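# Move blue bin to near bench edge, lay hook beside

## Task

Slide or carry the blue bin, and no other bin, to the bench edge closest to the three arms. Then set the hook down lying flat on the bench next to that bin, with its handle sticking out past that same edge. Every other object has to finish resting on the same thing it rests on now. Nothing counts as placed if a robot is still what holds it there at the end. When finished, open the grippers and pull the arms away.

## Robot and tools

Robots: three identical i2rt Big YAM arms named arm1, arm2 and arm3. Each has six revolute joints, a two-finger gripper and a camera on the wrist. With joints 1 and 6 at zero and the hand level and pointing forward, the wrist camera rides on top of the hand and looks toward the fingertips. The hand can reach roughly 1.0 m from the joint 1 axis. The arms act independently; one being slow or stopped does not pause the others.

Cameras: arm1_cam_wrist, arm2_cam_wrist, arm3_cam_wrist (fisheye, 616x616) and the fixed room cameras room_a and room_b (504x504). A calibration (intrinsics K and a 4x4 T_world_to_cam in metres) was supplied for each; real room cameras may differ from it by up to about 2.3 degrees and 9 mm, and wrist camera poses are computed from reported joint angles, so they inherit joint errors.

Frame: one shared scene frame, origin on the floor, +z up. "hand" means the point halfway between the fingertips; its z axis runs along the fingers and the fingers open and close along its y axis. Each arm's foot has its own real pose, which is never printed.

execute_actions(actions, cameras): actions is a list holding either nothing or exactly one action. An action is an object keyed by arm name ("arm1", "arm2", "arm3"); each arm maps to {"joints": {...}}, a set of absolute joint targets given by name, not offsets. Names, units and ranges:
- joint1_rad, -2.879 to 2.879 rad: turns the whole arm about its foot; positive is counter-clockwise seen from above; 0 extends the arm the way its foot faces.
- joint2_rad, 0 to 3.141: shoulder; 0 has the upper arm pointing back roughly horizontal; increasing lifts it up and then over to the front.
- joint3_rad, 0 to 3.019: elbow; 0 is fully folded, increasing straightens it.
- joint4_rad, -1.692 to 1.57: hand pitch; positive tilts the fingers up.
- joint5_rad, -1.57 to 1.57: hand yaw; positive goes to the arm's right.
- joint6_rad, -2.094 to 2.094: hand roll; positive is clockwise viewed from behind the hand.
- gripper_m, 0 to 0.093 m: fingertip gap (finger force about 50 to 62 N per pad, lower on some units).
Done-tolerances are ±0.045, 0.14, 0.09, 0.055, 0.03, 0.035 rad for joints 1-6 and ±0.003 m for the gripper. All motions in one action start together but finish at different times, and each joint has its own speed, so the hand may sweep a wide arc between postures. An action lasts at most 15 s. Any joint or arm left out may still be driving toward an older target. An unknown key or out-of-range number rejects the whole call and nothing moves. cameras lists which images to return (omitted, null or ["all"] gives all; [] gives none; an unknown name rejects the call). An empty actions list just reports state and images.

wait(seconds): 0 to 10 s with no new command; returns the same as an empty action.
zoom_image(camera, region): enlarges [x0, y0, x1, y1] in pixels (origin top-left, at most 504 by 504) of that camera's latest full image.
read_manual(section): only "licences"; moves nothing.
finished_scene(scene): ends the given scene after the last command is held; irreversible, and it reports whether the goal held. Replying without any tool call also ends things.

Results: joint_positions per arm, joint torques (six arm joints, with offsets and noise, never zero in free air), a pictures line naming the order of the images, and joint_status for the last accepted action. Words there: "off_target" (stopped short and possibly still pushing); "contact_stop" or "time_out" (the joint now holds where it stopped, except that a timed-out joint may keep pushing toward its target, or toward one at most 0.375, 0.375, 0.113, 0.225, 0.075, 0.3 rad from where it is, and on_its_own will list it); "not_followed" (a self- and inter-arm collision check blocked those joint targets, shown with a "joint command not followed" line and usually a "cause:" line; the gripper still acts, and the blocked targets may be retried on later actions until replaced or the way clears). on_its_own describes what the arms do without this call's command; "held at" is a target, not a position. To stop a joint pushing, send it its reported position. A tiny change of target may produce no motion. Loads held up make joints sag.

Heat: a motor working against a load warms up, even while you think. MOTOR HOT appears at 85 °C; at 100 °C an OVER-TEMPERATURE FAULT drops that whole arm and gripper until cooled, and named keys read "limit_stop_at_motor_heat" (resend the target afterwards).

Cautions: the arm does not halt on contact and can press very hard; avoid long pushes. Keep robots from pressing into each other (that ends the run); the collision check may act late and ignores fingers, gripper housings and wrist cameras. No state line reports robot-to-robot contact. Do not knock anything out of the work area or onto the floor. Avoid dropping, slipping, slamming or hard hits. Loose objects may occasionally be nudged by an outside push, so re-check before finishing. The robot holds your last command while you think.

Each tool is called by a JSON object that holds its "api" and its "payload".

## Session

{"api": "execute_actions", "payload": {"actions": []}}

Scene clock: 0.00 s.
Joint torques (N m, as the arm reports them, + toward a larger angle): no reading
Motor temperatures (°C, as the motors report them): arm1=[22 27 31 26 22 22] | arm2=[24 25 32 23 22 23] | arm3=[26 26 30 23 26 25]
arm1.joint_positions: joint1_rad=-0.478 joint2_rad=+0.421 joint3_rad=+1.670 joint4_rad=-1.328 joint5_rad=-0.178 joint6_rad=+0.064 gripper_m=+0.094
arm1.joint_status: not commanded
arm1.hand: x=-0.9520 y=+0.0723 z=+1.3983 quat_wxyz=(-0.552, +0.381, -0.629, -0.393) (m; scene frame)
arm2.joint_positions: joint1_rad=+0.836 joint2_rad=+0.294 joint3_rad=+1.451 joint4_rad=-1.355 joint5_rad=+0.118 joint6_rad=-0.421 gripper_m=+0.095
arm2.joint_status: not commanded
arm2.hand: x=-0.0554 y=+0.0634 z=+1.3484 quat_wxyz=(-0.349, +0.769, -0.100, -0.526) (m; scene frame)
arm3.joint_positions: joint1_rad=-0.515 joint2_rad=+0.436 joint3_rad=+1.666 joint4_rad=-1.484 joint5_rad=+0.094 joint6_rad=+0.369 gripper_m=+0.094
arm3.joint_status: not commanded
arm3.hand: x=+1.0088 y=+0.0528 z=+1.3686 quat_wxyz=(-0.494, +0.232, -0.757, -0.361) (m; scene frame)
pictures: arm1_cam_wrist, arm2_cam_wrist, arm3_cam_wrist, room_a, room_b
camera_calibration (this result's frames):
arm1_cam_wrist: T_world_to_cam=[[0.910875, -0.40647, -0.0713395, 0.995454], [-0.314466, -0.571696, -0.757809, 0.804537], [0.267242, 0.712703, -0.648565, 1.23247], [0, 0, 0, 1]] pos_world=[-0.983101, -0.0138088, 1.48003]
arm2_cam_wrist: T_world_to_cam=[[0.512896, 0.741325, 0.432867, -0.596846], [0.781085, -0.193803, -0.593588, 0.862273], [-0.356151, 0.642555, -0.678439, 0.983465], [0, 0, 0, 1]] pos_world=[-0.017127, -0.0223629, 1.43741]
arm3_cam_wrist: T_world_to_cam=[[0.722588, -0.623067, -0.299424, -0.287871], [-0.648098, -0.459915, -0.606998, 1.51281], [0.24049, 0.632666, -0.736138, 0.856246], [0, 0, 0, 1]] pos_world=[0.982541, -0.0253176, 1.46239]
Images, in order (width x height): arm1_cam_wrist 616x616, arm2_cam_wrist 616x616, arm3_cam_wrist 616x616, room_a 504x504, room_b 504x504.

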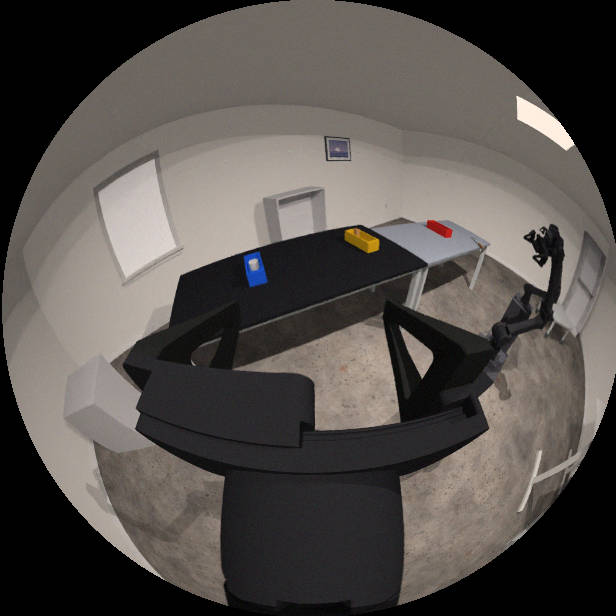

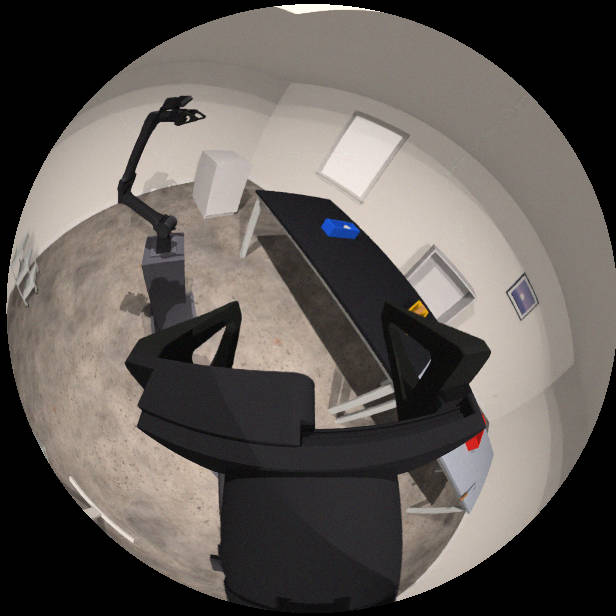

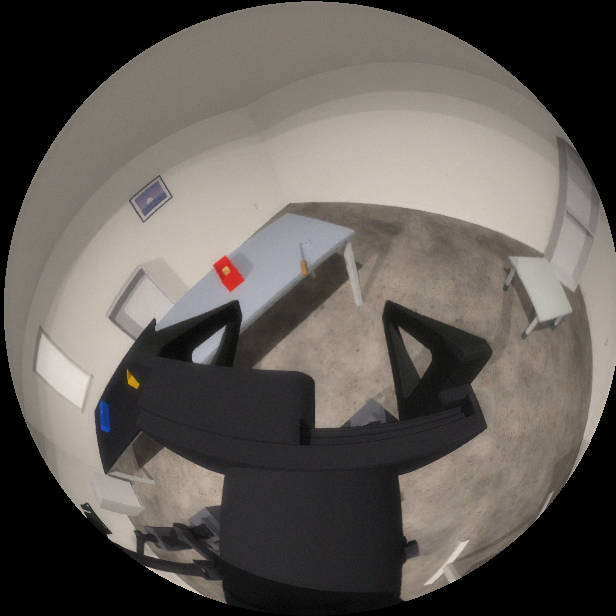

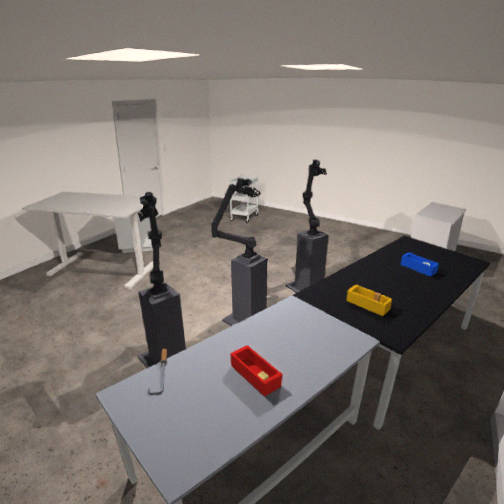

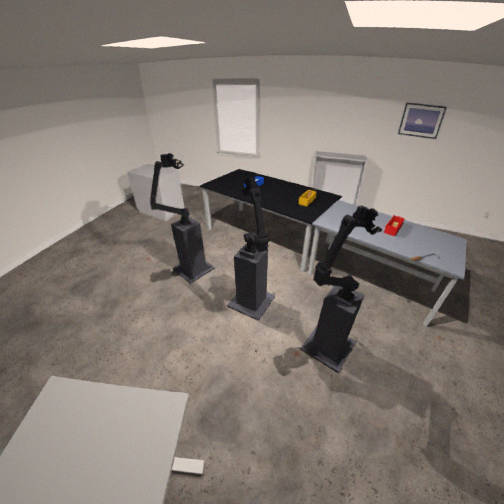

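{"api": "zoom_image", "payload": {"camera": "room_a", "region": [110, 330, 210, 410]}}

{"api": "zoom_image", "payload": {"camera": "room_a", "region": [370, 230, 470, 300]}}

{"api": "zoom_image", "payload": {"camera": "arm3_cam_wrist", "region": [260, 210, 360, 290]}}

{"api": "zoom_image", "payload": {"camera": "arm1_cam_wrist", "region": [200, 230, 320, 330]}}

Region (110, 330, 210, 410) of room_a's 504x504 image, scaled by 5.040, with more detail than that image has; it fills the top 403 rows of this view, and the rest is white.

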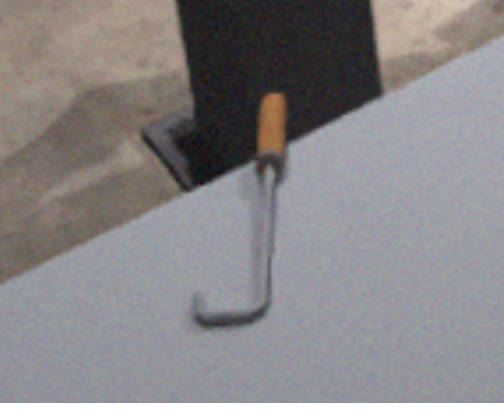

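Region (370, 230, 470, 300) of room_a's 504x504 image, scaled by 5.040, with more detail than that image has; it fills the top 353 rows of this view, and the rest is white.

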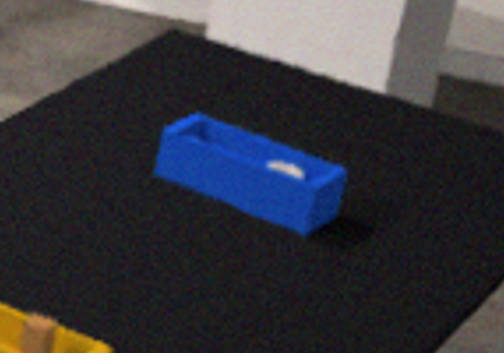

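Region (260, 210, 360, 290) of arm3_cam_wrist's 616x616 image, scaled by 5.040, with more detail than that image has; it fills the top 403 rows of this view, and the rest is white.

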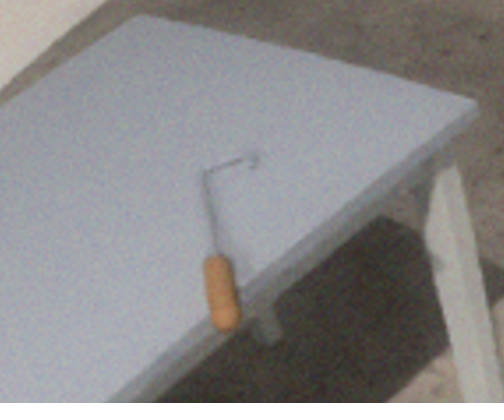

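Region (200, 230, 320, 330) of arm1_cam_wrist's 616x616 image, scaled by 4.200, with more detail than that image has.

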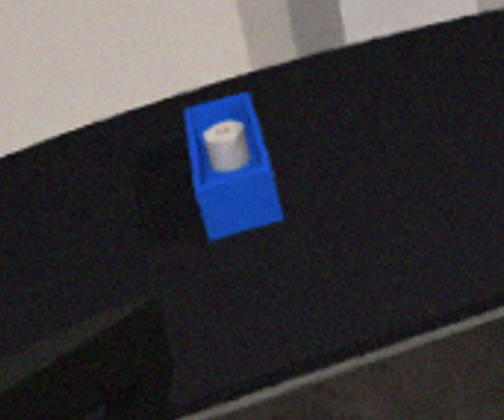

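{"api": "execute_actions", "payload": {"actions": [{"arm3": {"joints": {"joint1_rad": -0.426, "joint2_rad": 2.26, "joint3_rad": 1.73, "joint4_rad": 0.72, "joint5_rad": 0.109, "joint6_rad": 0.0, "gripper_m": 0.09}}, "arm2": {"joints": {"joint1_rad": -0.6, "joint2_rad": 1.9, "joint3_rad": 1.97, "joint4_rad": 0.65, "joint5_rad": -0.69, "joint6_rad": 0.0}}, "arm1": {"joints": {"joint1_rad": -0.4, "joint2_rad": 1.85, "joint3_rad": 1.97, "joint4_rad": 0.58, "joint5_rad": -0.674, "joint6_rad": 0.0}}}], "cameras": ["arm3_cam_wrist", "room_a", "room_b"]}}

Scene clock: 122.27 s.
Joint torques (N m, as the arm reports them, + toward a larger angle): arm1=[  0.09 -15.13  10.74   1.58   0.05  -0.12] | arm2=[ -0.41 -18.25  13.43   2.18   0.22   0.07] | arm3=[  1.6  -27.76   9.04   3.74   0.02  -0.17]
Motor temperatures (°C, as the motors report them): arm1=[22 27 31 27 22 22] | arm2=[24 25 33 23 22 23] | arm3=[26 26 30 23 26 25]
arm1.joint_positions: joint1_rad=-0.409 joint2_rad=+1.830 joint3_rad=+1.940 joint4_rad=+0.571 joint5_rad=-0.669 joint6_rad=+0.008 gripper_m=+0.094
arm1.joint_status: all done
arm1.hand: x=-0.6973 y=+0.6837 z=+1.3585 quat_wxyz=(-0.663, +0.462, -0.205, -0.553) (m; scene frame)
arm2.joint_positions: joint1_rad=-0.597 joint2_rad=+1.900 joint3_rad=+1.931 joint4_rad=+0.631 joint5_rad=-0.688 joint6_rad=-0.008 gripper_m=+0.095
arm2.joint_status: all done
arm2.hand: x=+0.2267 y=+0.7307 z=+1.3542 quat_wxyz=(-0.644, +0.479, -0.182, -0.568) (m; scene frame)
arm3.joint_positions: joint1_rad=-0.435 joint2_rad=+2.265 joint3_rad=+1.715 joint4_rad=+0.699 joint5_rad=+0.107 joint6_rad=+0.011 gripper_m=+0.090
arm3.joint_status: all done
arm3.hand: x=+1.3723 y=+0.7786 z=+0.9302 quat_wxyz=(-0.661, +0.309, -0.576, -0.369) (m; scene frame)
pictures: arm3_cam_wrist, room_a, room_b
camera_calibration (this result's frames):
arm3_cam_wrist: T_world_to_cam=[[0.84786, -0.530176, 0.0067639, -0.758652], [-0.235519, -0.388011, -0.891055, 1.45811], [0.475041, 0.753897, -0.453845, -0.691899], [0, 0, 0, 1]] pos_world=[1.31532, 0.685164, 0.990374]
Images, in order (width x height): arm3_cam_wrist 616x616, room_a 504x504, room_b 504x504.

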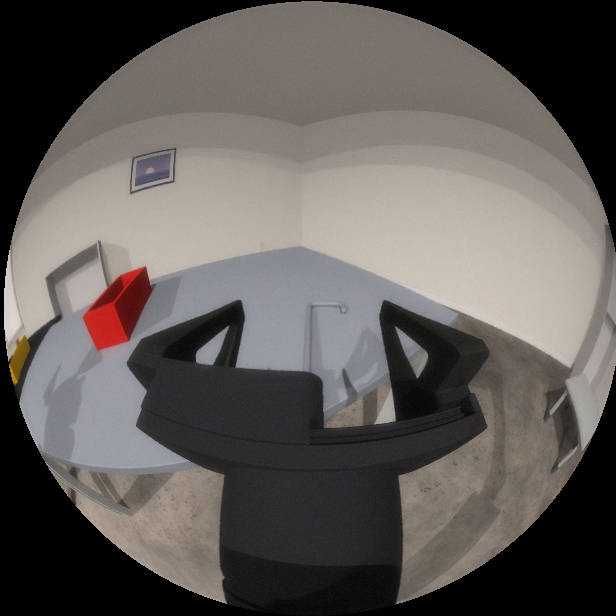

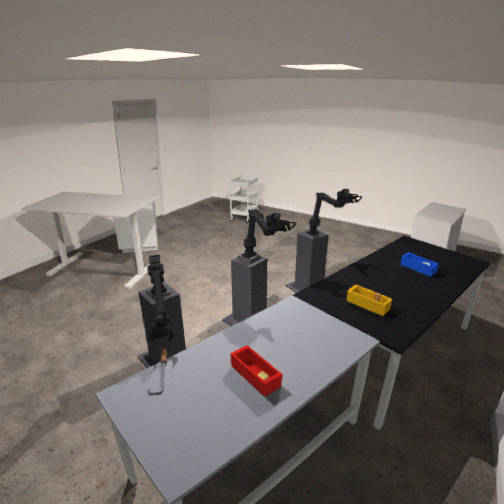

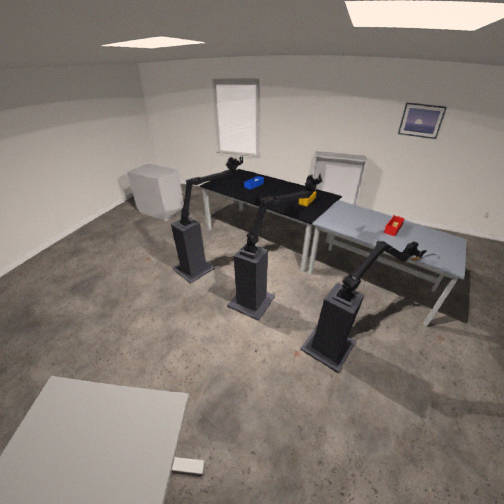

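{"api": "zoom_image", "payload": {"camera": "arm3_cam_wrist", "region": [260, 280, 380, 400]}}

Region (260, 280, 380, 400) of arm3_cam_wrist's 616x616 image, scaled by 4.200, with more detail than that image has.

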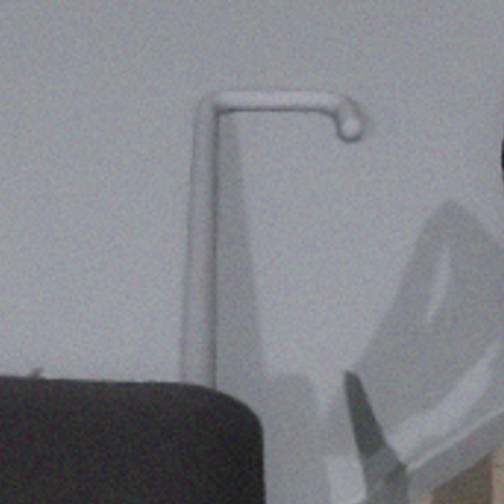

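{"api": "execute_actions", "payload": {"actions": [{"arm3": {"joints": {"joint2_rad": 2.372, "joint3_rad": 1.69}}}], "cameras": ["arm3_cam_wrist", "room_a"]}}

Scene clock: 138.23 s.
Joint torques (N m, as the arm reports them, + toward a larger angle): arm1=[  0.36 -15.42  10.71   1.55   0.06  -0.14] | arm2=[ -0.84 -17.31  13.5    2.07   0.14   0.  ] | arm3=[  1.57 -27.69   8.2    3.43   0.03  -0.16]
Motor temperatures (°C, as the motors report them): arm1=[22 28 33 27 22 22] | arm2=[24 26 35 23 22 23] | arm3=[26 27 31 23 26 25]
arm1.joint_positions: joint1_rad=-0.409 joint2_rad=+1.830 joint3_rad=+1.940 joint4_rad=+0.571 joint5_rad=-0.669 joint6_rad=+0.008 gripper_m=+0.094
arm1.joint_status: not commanded
arm1.hand: x=-0.6973 y=+0.6837 z=+1.3585 quat_wxyz=(-0.663, +0.462, -0.205, -0.553) (m; scene frame)
arm2.joint_positions: joint1_rad=-0.597 joint2_rad=+1.900 joint3_rad=+1.931 joint4_rad=+0.631 joint5_rad=-0.688 joint6_rad=-0.008 gripper_m=+0.095
arm2.joint_status: not commanded
arm2.hand: x=+0.2267 y=+0.7307 z=+1.3542 quat_wxyz=(-0.644, +0.479, -0.182, -0.568) (m; scene frame)
arm3.joint_positions: joint1_rad=-0.435 joint2_rad=+2.374 joint3_rad=+1.681 joint4_rad=+0.706 joint5_rad=+0.107 joint6_rad=+0.011 gripper_m=+0.090
arm3.joint_status: all done
arm3.hand: x=+1.3713 y=+0.7741 z=+0.8180 quat_wxyz=(-0.623, +0.337, -0.618, -0.341) (m; scene frame)
pictures: arm3_cam_wrist, room_a
camera_calibration (this result's frames):
arm3_cam_wrist: T_world_to_cam=[[0.847925, -0.529741, 0.0199375, -0.770682], [-0.288861, -0.493245, -0.820529, 1.45306], [0.444502, 0.689988, -0.571257, -0.551552], [0, 0, 0, 1]] pos_world=[1.31838, 0.689016, 0.892565]
Images, in order (width x height): arm3_cam_wrist 616x616, room_a 504x504.

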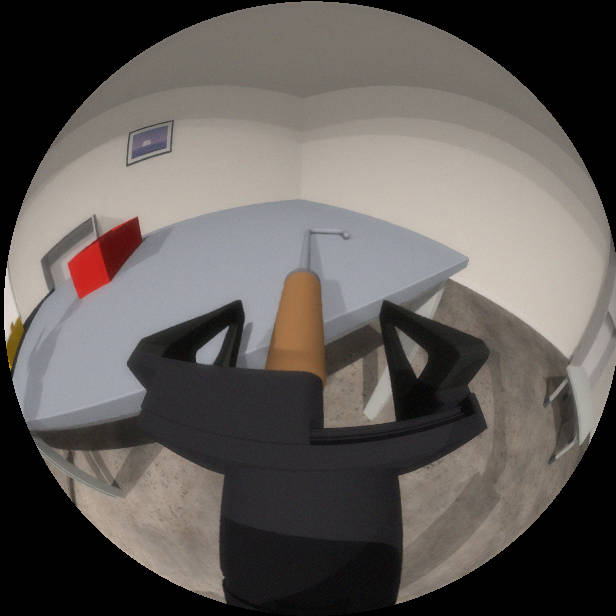

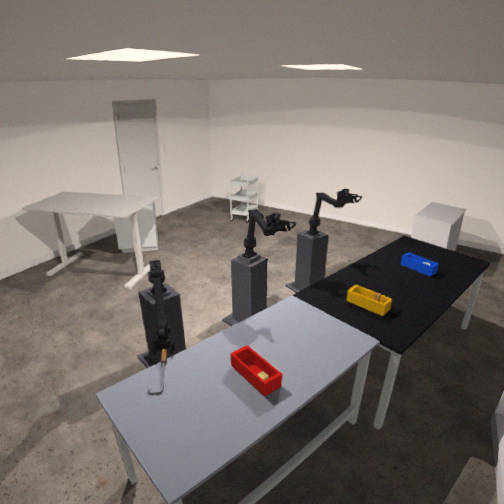

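{"api": "execute_actions", "payload": {"actions": [{"arm3": {"joints": {"joint2_rad": 2.398, "gripper_m": 0.0}}}], "cameras": ["arm3_cam_wrist", "room_a"]}}

Scene clock: 147.37 s.
Joint torques (N m, as the arm reports them, + toward a larger angle): arm1=[ -0.05 -15.41  10.84   1.39   0.05  -0.14] | arm2=[ -0.54 -18.16  13.65   2.36   0.21   0.01] | arm3=[  1.52 -24.96   8.22   3.55   0.03  -0.12]
Motor temperatures (°C, as the motors report them): arm1=[22 28 34 27 22 22] | arm2=[24 26 36 23 22 23] | arm3=[26 27 31 23 26 25]
arm1.joint_positions: joint1_rad=-0.409 joint2_rad=+1.830 joint3_rad=+1.940 joint4_rad=+0.571 joint5_rad=-0.669 joint6_rad=+0.008 gripper_m=+0.094
arm1.joint_status: not commanded
arm1.hand: x=-0.6973 y=+0.6837 z=+1.3585 quat_wxyz=(-0.663, +0.462, -0.205, -0.553) (m; scene frame)
arm2.joint_positions: joint1_rad=-0.597 joint2_rad=+1.900 joint3_rad=+1.931 joint4_rad=+0.631 joint5_rad=-0.688 joint6_rad=-0.008 gripper_m=+0.095
arm2.joint_status: not commanded
arm2.hand: x=+0.2267 y=+0.7307 z=+1.3542 quat_wxyz=(-0.644, +0.479, -0.182, -0.568) (m; scene frame)
arm3.joint_positions: joint1_rad=-0.434 joint2_rad=+2.374 joint3_rad=+1.681 joint4_rad=+0.706 joint5_rad=+0.107 joint6_rad=+0.009 gripper_m=+0.030
arm3.joint_status: gripper_m off_target (ended at +0.030, target +0.000); the others done
arm3.hand: x=+1.3704 y=+0.7745 z=+0.8180 quat_wxyz=(-0.623, +0.338, -0.617, -0.341) (m; scene frame)
pictures: arm3_cam_wrist, room_a
camera_calibration (this result's frames):
arm3_cam_wrist: T_world_to_cam=[[0.84847, -0.528761, 0.0226032, -0.773363], [-0.286472, -0.494756, -0.820458, 1.45086], [0.445009, 0.689658, -0.57126, -0.551921], [0, 0, 0, 1]] pos_world=[1.31742, 0.689534, 0.892559]
Images, in order (width x height): arm3_cam_wrist 616x616, room_a 504x504.

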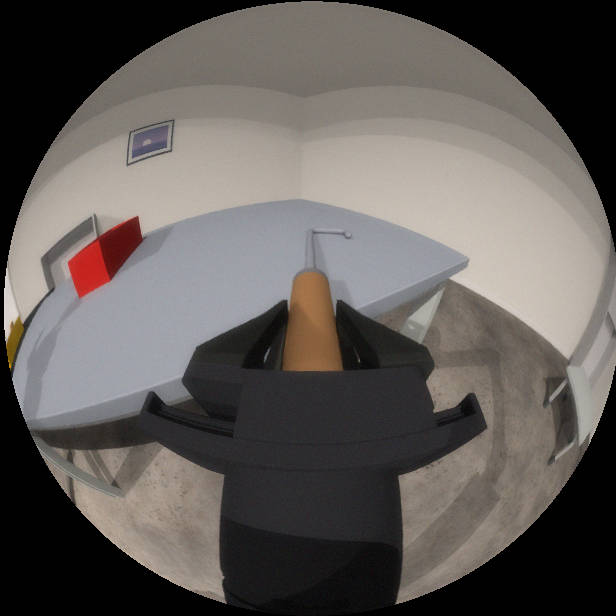

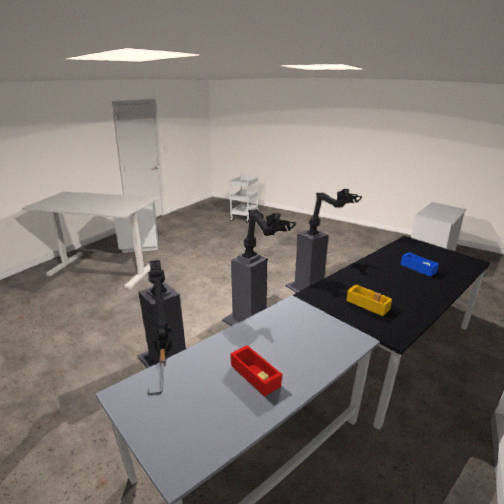

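{"api": "execute_actions", "payload": {"actions": [{"arm3": {"joints": {"joint2_rad": 2.3, "joint6_rad": -1.6}}}], "cameras": ["arm3_cam_wrist", "room_a"]}}

Scene clock: 158.17 s.
Joint torques (N m, as the arm reports them, + toward a larger angle): arm1=[  0.51 -15.29  10.82   1.48   0.06  -0.15] | arm2=[ -0.23 -18.15  13.24   2.01   0.21   0.02] | arm3=[  1.47 -31.37   9.14   3.7   -0.01  -0.26]
Motor temperatures (°C, as the motors report them): arm1=[22 28 34 27 22 22] | arm2=[24 27 36 23 22 23] | arm3=[26 27 31 23 26 25]
arm1.joint_positions: joint1_rad=-0.409 joint2_rad=+1.830 joint3_rad=+1.940 joint4_rad=+0.571 joint5_rad=-0.669 joint6_rad=+0.008 gripper_m=+0.094
arm1.joint_status: not commanded
arm1.hand: x=-0.6973 y=+0.6837 z=+1.3585 quat_wxyz=(-0.663, +0.462, -0.205, -0.553) (m; scene frame)
arm2.joint_positions: joint1_rad=-0.597 joint2_rad=+1.900 joint3_rad=+1.931 joint4_rad=+0.631 joint5_rad=-0.688 joint6_rad=-0.008 gripper_m=+0.095
arm2.joint_status: not commanded
arm2.hand: x=+0.2267 y=+0.7307 z=+1.3542 quat_wxyz=(-0.644, +0.479, -0.182, -0.568) (m; scene frame)
arm3.joint_positions: joint1_rad=-0.434 joint2_rad=+2.342 joint3_rad=+1.667 joint4_rad=+0.702 joint5_rad=+0.109 joint6_rad=-1.568 gripper_m=+0.030
arm3.joint_status: all done
arm3.hand: x=+1.3693 y=+0.7723 z=+0.8374 quat_wxyz=(-0.686, +0.671, -0.195, +0.203) (m; scene frame)
pictures: arm3_cam_wrist, room_a
camera_calibration (this result's frames):
arm3_cam_wrist: T_world_to_cam=[[-0.0288923, 0.00449966, 0.999572, -0.802639], [0.373212, -0.927626, 0.0149633, 0.196789], [0.927296, 0.373484, 0.0251219, -1.45441], [0, 0, 0, 1]] pos_world=[1.25203, 0.729355, 0.835888]
Images, in order (width x height): arm3_cam_wrist 616x616, room_a 504x504.

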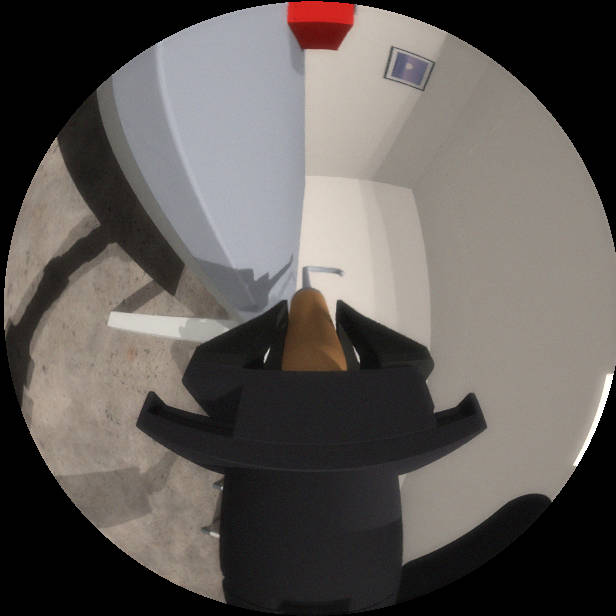

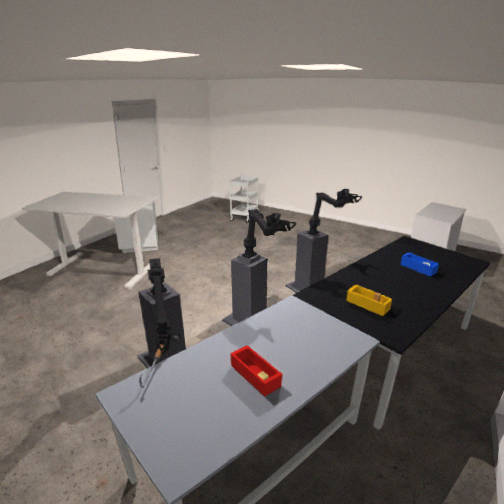

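{"api": "execute_actions", "payload": {"actions": [{"arm3": {"joints": {"joint1_rad": 0.706, "joint2_rad": 2.29, "joint3_rad": 2.04, "joint4_rad": 0.36, "joint5_rad": 0.673}}}], "cameras": ["arm3_cam_wrist", "room_a", "room_b"]}}

Scene clock: 177.47 s.
Joint torques (N m, as the arm reports them, + toward a larger angle): arm1=[  0.17 -15.46  10.71   1.57   0.04  -0.14] | arm2=[ -0.22 -18.08  13.63   1.92   0.18   0.04] | arm3=[  1.1  -32.48  12.15   3.41   0.02  -0.05]
Motor temperatures (°C, as the motors report them): arm1=[22 29 35 27 22 22] | arm2=[24 27 37 23 22 23] | arm3=[26 28 32 23 26 25]
arm1.joint_positions: joint1_rad=-0.409 joint2_rad=+1.830 joint3_rad=+1.940 joint4_rad=+0.571 joint5_rad=-0.669 joint6_rad=+0.008 gripper_m=+0.094
arm1.joint_status: not commanded
arm1.hand: x=-0.6973 y=+0.6837 z=+1.3585 quat_wxyz=(-0.663, +0.462, -0.205, -0.553) (m; scene frame)
arm2.joint_positions: joint1_rad=-0.597 joint2_rad=+1.900 joint3_rad=+1.931 joint4_rad=+0.631 joint5_rad=-0.688 joint6_rad=-0.008 gripper_m=+0.095
arm2.joint_status: not commanded
arm2.hand: x=+0.2267 y=+0.7307 z=+1.3542 quat_wxyz=(-0.644, +0.479, -0.182, -0.568) (m; scene frame)
arm3.joint_positions: joint1_rad=+0.705 joint2_rad=+2.326 joint3_rad=+1.990 joint4_rad=+0.346 joint5_rad=+0.672 joint6_rad=-1.589 gripper_m=+0.030
arm3.joint_status: all done
arm3.hand: x=+0.4800 y=+0.7648 z=+0.9443 quat_wxyz=(-0.707, +0.707, +0.008, +0.005) (m; scene frame)
pictures: arm3_cam_wrist, room_a, room_b
camera_calibration (this result's frames):
arm3_cam_wrist: T_world_to_cam=[[-0.040654, 0.0119189, 0.999102, -0.934726], [0.817211, -0.574941, 0.0401116, 0.0135364], [0.574903, 0.818108, 0.0136334, -0.789702], [0, 0, 0, 1]] pos_world=[0.404939, 0.664985, 0.94411]
Images, in order (width x height): arm3_cam_wrist 616x616, room_a 504x504, room_b 504x504.

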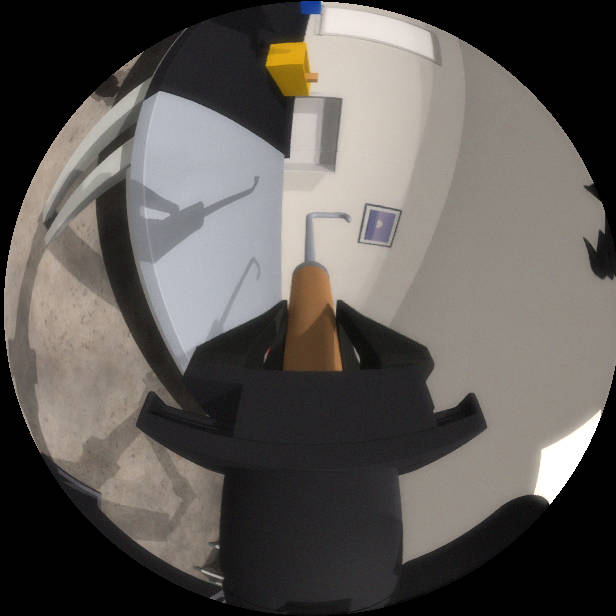

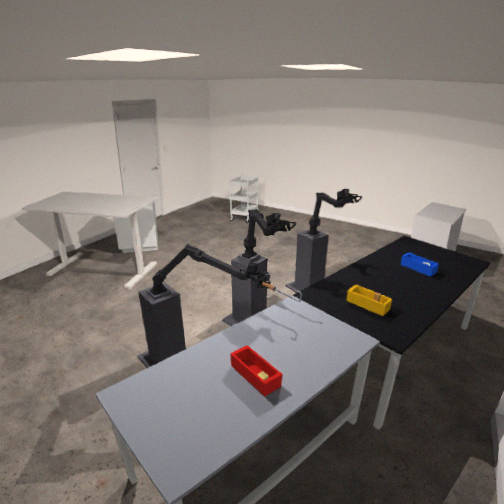

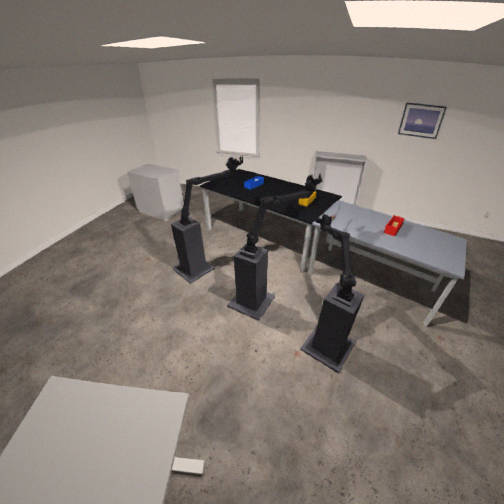

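{"api": "execute_actions", "payload": {"actions": [{"arm3": {"joints": {"joint2_rad": 2.475, "joint3_rad": 1.955, "joint4_rad": 0.56, "joint6_rad": 0.02}}}], "cameras": ["arm3_cam_wrist", "room_a"]}}

Scene clock: 185.60 s.
Joint torques (N m, as the arm reports them, + toward a larger angle): arm1=[ -0.36 -15.41  10.91   1.61   0.04  -0.12] | arm2=[ -0.65 -18.68  13.61   2.19   0.11   0.06] | arm3=[  1.31 -30.74   9.19   3.16  -0.16   0.05]
Motor temperatures (°C, as the motors report them): arm1=[22 29 35 27 22 22] | arm2=[24 27 37 23 22 23] | arm3=[26 28 32 23 26 25]
arm1.joint_positions: joint1_rad=-0.409 joint2_rad=+1.830 joint3_rad=+1.940 joint4_rad=+0.571 joint5_rad=-0.669 joint6_rad=+0.008 gripper_m=+0.094
arm1.joint_status: not commanded
arm1.hand: x=-0.6973 y=+0.6837 z=+1.3585 quat_wxyz=(-0.663, +0.462, -0.205, -0.553) (m; scene frame)
arm2.joint_positions: joint1_rad=-0.597 joint2_rad=+1.900 joint3_rad=+1.931 joint4_rad=+0.631 joint5_rad=-0.688 joint6_rad=-0.008 gripper_m=+0.095
arm2.joint_status: not commanded
arm2.hand: x=+0.2267 y=+0.7307 z=+1.3542 quat_wxyz=(-0.644, +0.479, -0.182, -0.568) (m; scene frame)
arm3.joint_positions: joint1_rad=+0.705 joint2_rad=+2.489 joint3_rad=+1.939 joint4_rad=+0.551 joint5_rad=+0.677 joint6_rad=+0.009 gripper_m=+0.030
arm3.joint_status: all done
arm3.hand: x=+0.4827 y=+0.7620 z=+0.8148 quat_wxyz=(-0.497, +0.502, -0.502, -0.499) (m; scene frame)
pictures: arm3_cam_wrist, room_a
camera_calibration (this result's frames):
arm3_cam_wrist: T_world_to_cam=[[0.999715, 0.0128595, 0.0201352, -0.510442], [0.0238522, -0.585434, -0.810369, 1.09883], [0.00136691, 0.810618, -0.585573, -0.0163696], [0, 0, 0, 1]] pos_world=[0.48411, 0.663124, 0.891148]
Images, in order (width x height): arm3_cam_wrist 616x616, room_a 504x504.

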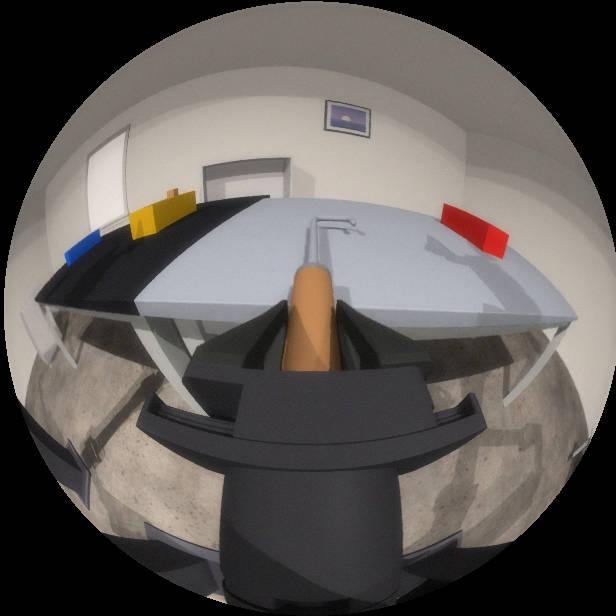

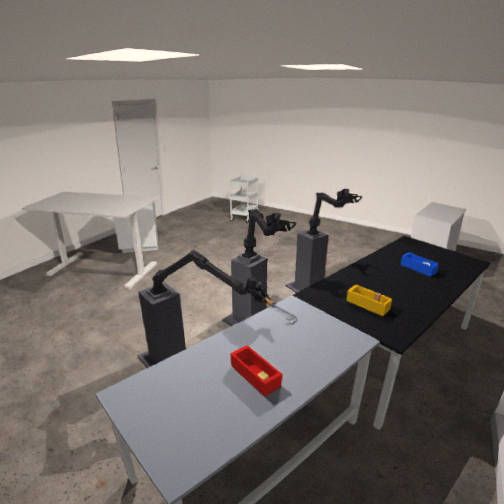

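{"api": "execute_actions", "payload": {"actions": [{"arm3": {"joints": {"joint2_rad": 2.36, "gripper_m": 0.085}}, "arm2": {"joints": {"joint1_rad": -0.83}}}], "cameras": ["arm3_cam_wrist", "room_a"]}}

Scene clock: 194.27 s.
Joint torques (N m, as the arm reports them, + toward a larger angle): arm1=[  0.1  -15.37  10.76   1.48   0.05  -0.13] | arm2=[ -1.15 -17.96  13.68   1.92   0.23   0.  ] | arm3=[  1.07 -26.71   9.71   3.11  -0.15   0.04]
Motor temperatures (°C, as the motors report them): arm1=[22 29 35 27 22 22] | arm2=[24 27 37 23 22 23] | arm3=[26 28 32 23 26 25]
arm1.joint_positions: joint1_rad=-0.409 joint2_rad=+1.830 joint3_rad=+1.940 joint4_rad=+0.571 joint5_rad=-0.669 joint6_rad=+0.008 gripper_m=+0.094
arm1.joint_status: not commanded
arm1.hand: x=-0.6973 y=+0.6837 z=+1.3585 quat_wxyz=(-0.663, +0.462, -0.205, -0.553) (m; scene frame)
arm2.joint_positions: joint1_rad=-0.827 joint2_rad=+1.900 joint3_rad=+1.931 joint4_rad=+0.631 joint5_rad=-0.689 joint6_rad=-0.008 gripper_m=+0.095
arm2.joint_status: all done
arm2.hand: x=+0.3853 y=+0.6587 z=+1.3558 quat_wxyz=(-0.705, +0.454, -0.235, -0.492) (m; scene frame)
arm3.joint_positions: joint1_rad=+0.705 joint2_rad=+2.337 joint3_rad=+1.939 joint4_rad=+0.551 joint5_rad=+0.675 joint6_rad=+0.010 gripper_m=+0.085
arm3.joint_status: all done
arm3.hand: x=+0.4854 y=+0.7581 z=+0.9476 quat_wxyz=(-0.501, +0.447, -0.495, -0.552) (m; scene frame)
pictures: arm3_cam_wrist, room_a
camera_calibration (this result's frames):
arm3_cam_wrist: T_world_to_cam=[[0.997043, 0.0181553, -0.0746738, -0.428658], [-0.0564872, -0.485695, -0.872301, 1.22619], [-0.0521056, 0.87394, -0.483234, -0.054465], [0, 0, 0, 1]] pos_world=[0.493817, 0.650938, 1.01128]
Images, in order (width x height): arm3_cam_wrist 616x616, room_a 504x504.

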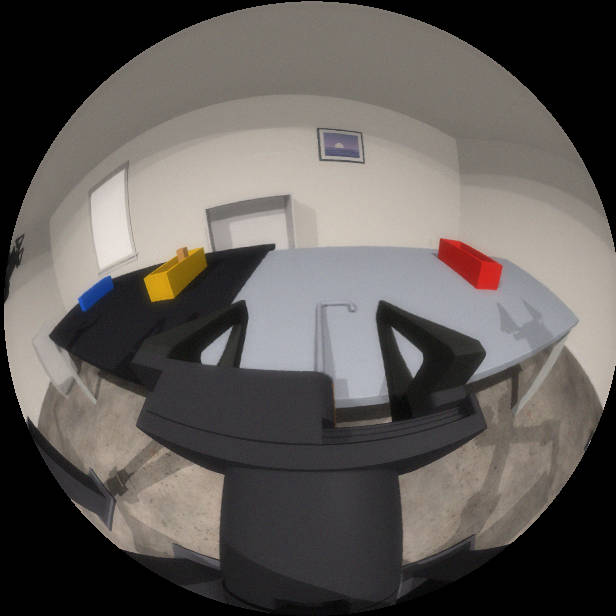

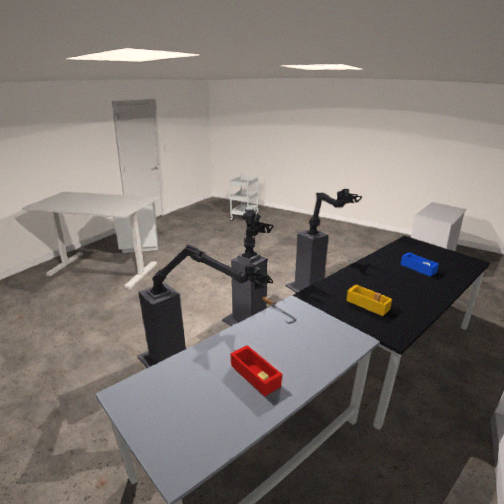

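{"api": "execute_actions", "payload": {"actions": [{"arm3": {"joints": {"joint1_rad": 0.0}}, "arm2": {"joints": {"joint2_rad": 2.25}}}], "cameras": ["arm2_cam_wrist", "room_a"]}}

Scene clock: 207.20 s.
Joint torques (N m, as the arm reports them, + toward a larger angle): arm1=[  0.23 -14.99  10.77   1.43   0.05  -0.15] | arm2=[ -1.25 -23.05  13.56   2.36   0.11   0.04] | arm3=[  0.27 -26.66   9.72   3.05  -0.08   0.02]
Motor temperatures (°C, as the motors report them): arm1=[22 29 35 27 22 22] | arm2=[24 27 37 23 22 23] | arm3=[26 28 32 23 26 25]
arm1.joint_positions: joint1_rad=-0.409 joint2_rad=+1.830 joint3_rad=+1.940 joint4_rad=+0.571 joint5_rad=-0.669 joint6_rad=+0.008 gripper_m=+0.094
arm1.joint_status: not commanded
arm1.hand: x=-0.6973 y=+0.6837 z=+1.3585 quat_wxyz=(-0.663, +0.462, -0.205, -0.553) (m; scene frame)
arm2.joint_positions: joint1_rad=-0.827 joint2_rad=+2.266 joint3_rad=+1.930 joint4_rad=+0.639 joint5_rad=-0.689 joint6_rad=-0.008 gripper_m=+0.095
arm2.joint_status: all done
arm2.hand: x=+0.4653 y=+0.7540 z=+1.0648 quat_wxyz=(-0.605, +0.488, -0.380, -0.502) (m; scene frame)
arm3.joint_positions: joint1_rad=+0.008 joint2_rad=+2.338 joint3_rad=+1.939 joint4_rad=+0.551 joint5_rad=+0.673 joint6_rad=+0.012 gripper_m=+0.085
arm3.joint_status: all done
arm3.hand: x=+1.0851 y=+0.8854 z=+0.9504 quat_wxyz=(-0.661, +0.252, -0.615, -0.348) (m; scene frame)
pictures: arm2_cam_wrist, room_a
camera_calibration (this result's frames):
arm2_cam_wrist: T_world_to_cam=[[0.976701, -0.0118646, 0.214278, -0.668253], [0.194343, -0.374637, -0.906575, 1.16375], [0.0910327, 0.927096, -0.363602, -0.225059], [0, 0, 0, 1]] pos_world=[0.447004, 0.636707, 1.11639]
Images, in order (width x height): arm2_cam_wrist 616x616, room_a 504x504.

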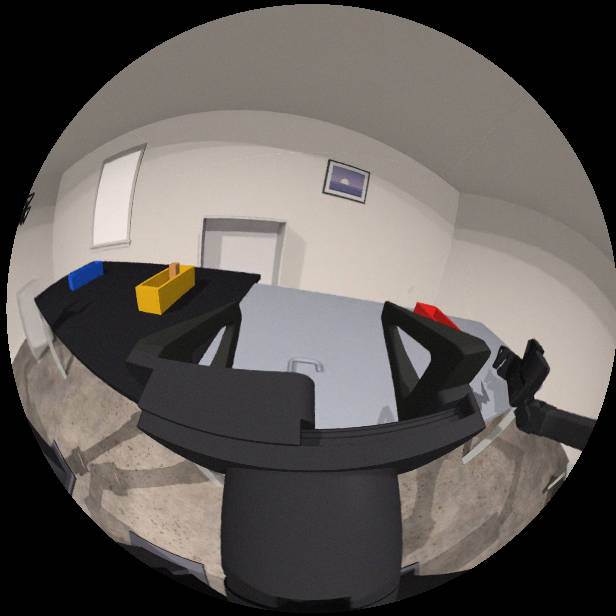

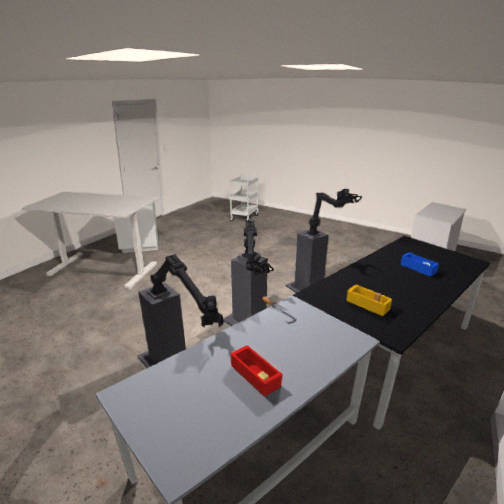

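{"api": "zoom_image", "payload": {"camera": "arm2_cam_wrist", "region": [260, 330, 350, 400]}}

Region (260, 330, 350, 400) of arm2_cam_wrist's 616x616 image, scaled by 5.600, with more detail than that image has.

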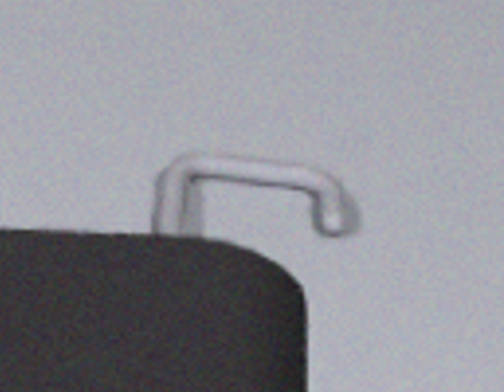

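{"api": "execute_actions", "payload": {"actions": [{"arm2": {"joints": {"joint2_rad": 2.545}}}], "cameras": ["arm2_cam_wrist", "room_a"]}}

Scene clock: 221.33 s.
Joint torques (N m, as the arm reports them, + toward a larger angle): arm1=[  0.22 -15.48  10.79   1.46   0.06  -0.13] | arm2=[ -0.68 -25.85  11.68   2.22  -0.06   0.03] | arm3=[  0.52 -26.77   9.65   3.12  -0.08   0.01]
Motor temperatures (°C, as the motors report them): arm1=[22 29 36 27 22 22] | arm2=[24 28 37 23 22 23] | arm3=[26 28 32 23 26 25]
arm1.joint_positions: joint1_rad=-0.409 joint2_rad=+1.830 joint3_rad=+1.940 joint4_rad=+0.571 joint5_rad=-0.669 joint6_rad=+0.008 gripper_m=+0.094
arm1.joint_status: not commanded
arm1.hand: x=-0.6973 y=+0.6837 z=+1.3585 quat_wxyz=(-0.663, +0.462, -0.205, -0.553) (m; scene frame)
arm2.joint_positions: joint1_rad=-0.827 joint2_rad=+2.569 joint3_rad=+1.935 joint4_rad=+0.639 joint5_rad=-0.689 joint6_rad=-0.008 gripper_m=+0.095
arm2.joint_status: all done
arm2.hand: x=+0.4792 y=+0.7684 z=+0.8055 quat_wxyz=(-0.507, +0.505, -0.490, -0.497) (m; scene frame)
arm3.joint_positions: joint1_rad=+0.008 joint2_rad=+2.338 joint3_rad=+1.939 joint4_rad=+0.551 joint5_rad=+0.673 joint6_rad=+0.012 gripper_m=+0.085
arm3.joint_status: not commanded
arm3.hand: x=+1.0851 y=+0.8854 z=+0.9504 quat_wxyz=(-0.661, +0.252, -0.615, -0.348) (m; scene frame)
pictures: arm2_cam_wrist, room_a
camera_calibration (this result's frames):
arm2_cam_wrist: T_world_to_cam=[[0.999531, 0.0142787, 0.0270899, -0.506304], [0.0303734, -0.574894, -0.817664, 1.09217], [0.00389863, 0.818103, -0.575058, -0.0381744], [0, 0, 0, 1]] pos_world=[0.473042, 0.666344, 0.884794]
Images, in order (width x height): arm2_cam_wrist 616x616, room_a 504x504.

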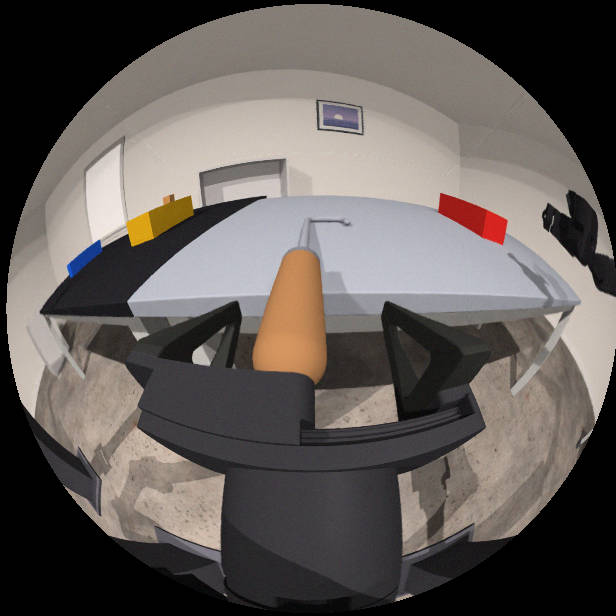

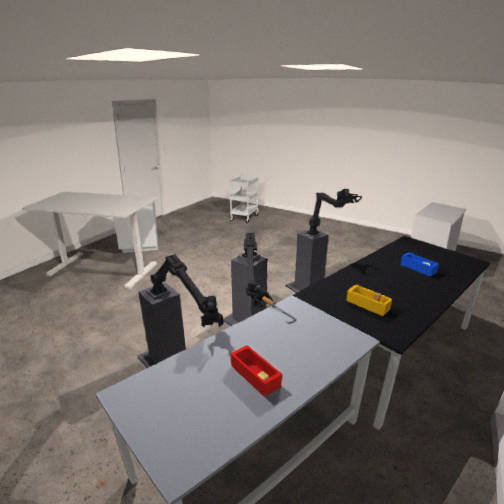

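{"api": "execute_actions", "payload": {"actions": [{"arm2": {"joints": {"gripper_m": 0.0}}}], "cameras": ["arm2_cam_wrist"]}}

Scene clock: 224.20 s.
Joint torques (N m, as the arm reports them, + toward a larger angle): arm1=[  0.37 -15.23  10.83   1.45   0.06  -0.11] | arm2=[ -0.24 -24.21  11.66   2.5    0.01  -0.05] | arm3=[  0.52 -26.69   9.72   3.07  -0.09   0.02]
Motor temperatures (°C, as the motors report them): arm1=[22 29 36 27 22 22] | arm2=[24 28 37 23 22 23] | arm3=[26 28 32 23 26 25]
arm1.joint_positions: joint1_rad=-0.409 joint2_rad=+1.830 joint3_rad=+1.940 joint4_rad=+0.571 joint5_rad=-0.669 joint6_rad=+0.008 gripper_m=+0.094
arm1.joint_status: not commanded
arm1.hand: x=-0.6973 y=+0.6837 z=+1.3585 quat_wxyz=(-0.663, +0.462, -0.205, -0.553) (m; scene frame)
arm2.joint_positions: joint1_rad=-0.827 joint2_rad=+2.569 joint3_rad=+1.935 joint4_rad=+0.639 joint5_rad=-0.691 joint6_rad=-0.008 gripper_m=+0.030
arm2.joint_status: gripper_m off_target (ended at +0.030, target +0.000)
arm2.hand: x=+0.4788 y=+0.7684 z=+0.8055 quat_wxyz=(-0.506, +0.506, -0.490, -0.498) (m; scene frame)
arm3.joint_positions: joint1_rad=+0.008 joint2_rad=+2.338 joint3_rad=+1.939 joint4_rad=+0.551 joint5_rad=+0.673 joint6_rad=+0.012 gripper_m=+0.085
arm3.joint_status: not commanded
arm3.hand: x=+1.0851 y=+0.8854 z=+0.9504 quat_wxyz=(-0.661, +0.252, -0.615, -0.348) (m; scene frame)
pictures: arm2_cam_wrist
camera_calibration (this result's frames):
arm2_cam_wrist: T_world_to_cam=[[0.999495, 0.016567, 0.0271104, -0.507668], [0.0317062, -0.574852, -0.817643, 1.09149], [0.00203857, 0.818089, -0.575087, -0.0372497], [0, 0, 0, 1]] pos_world=[0.472881, 0.666331, 0.884791]
Images, in order (width x height): arm2_cam_wrist 616x616.

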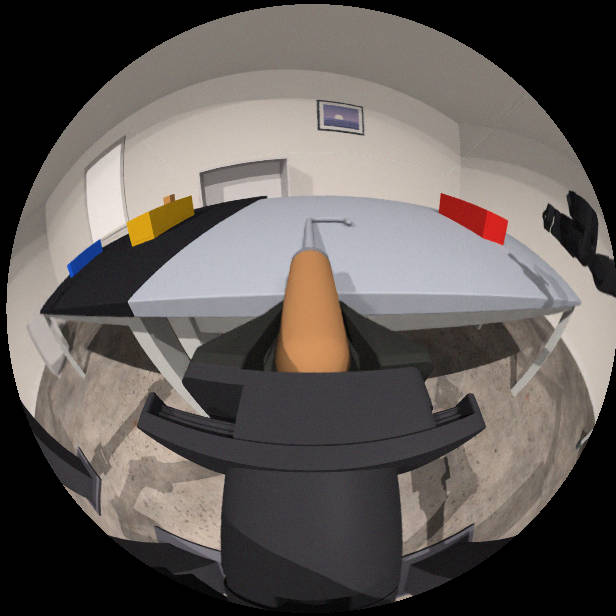

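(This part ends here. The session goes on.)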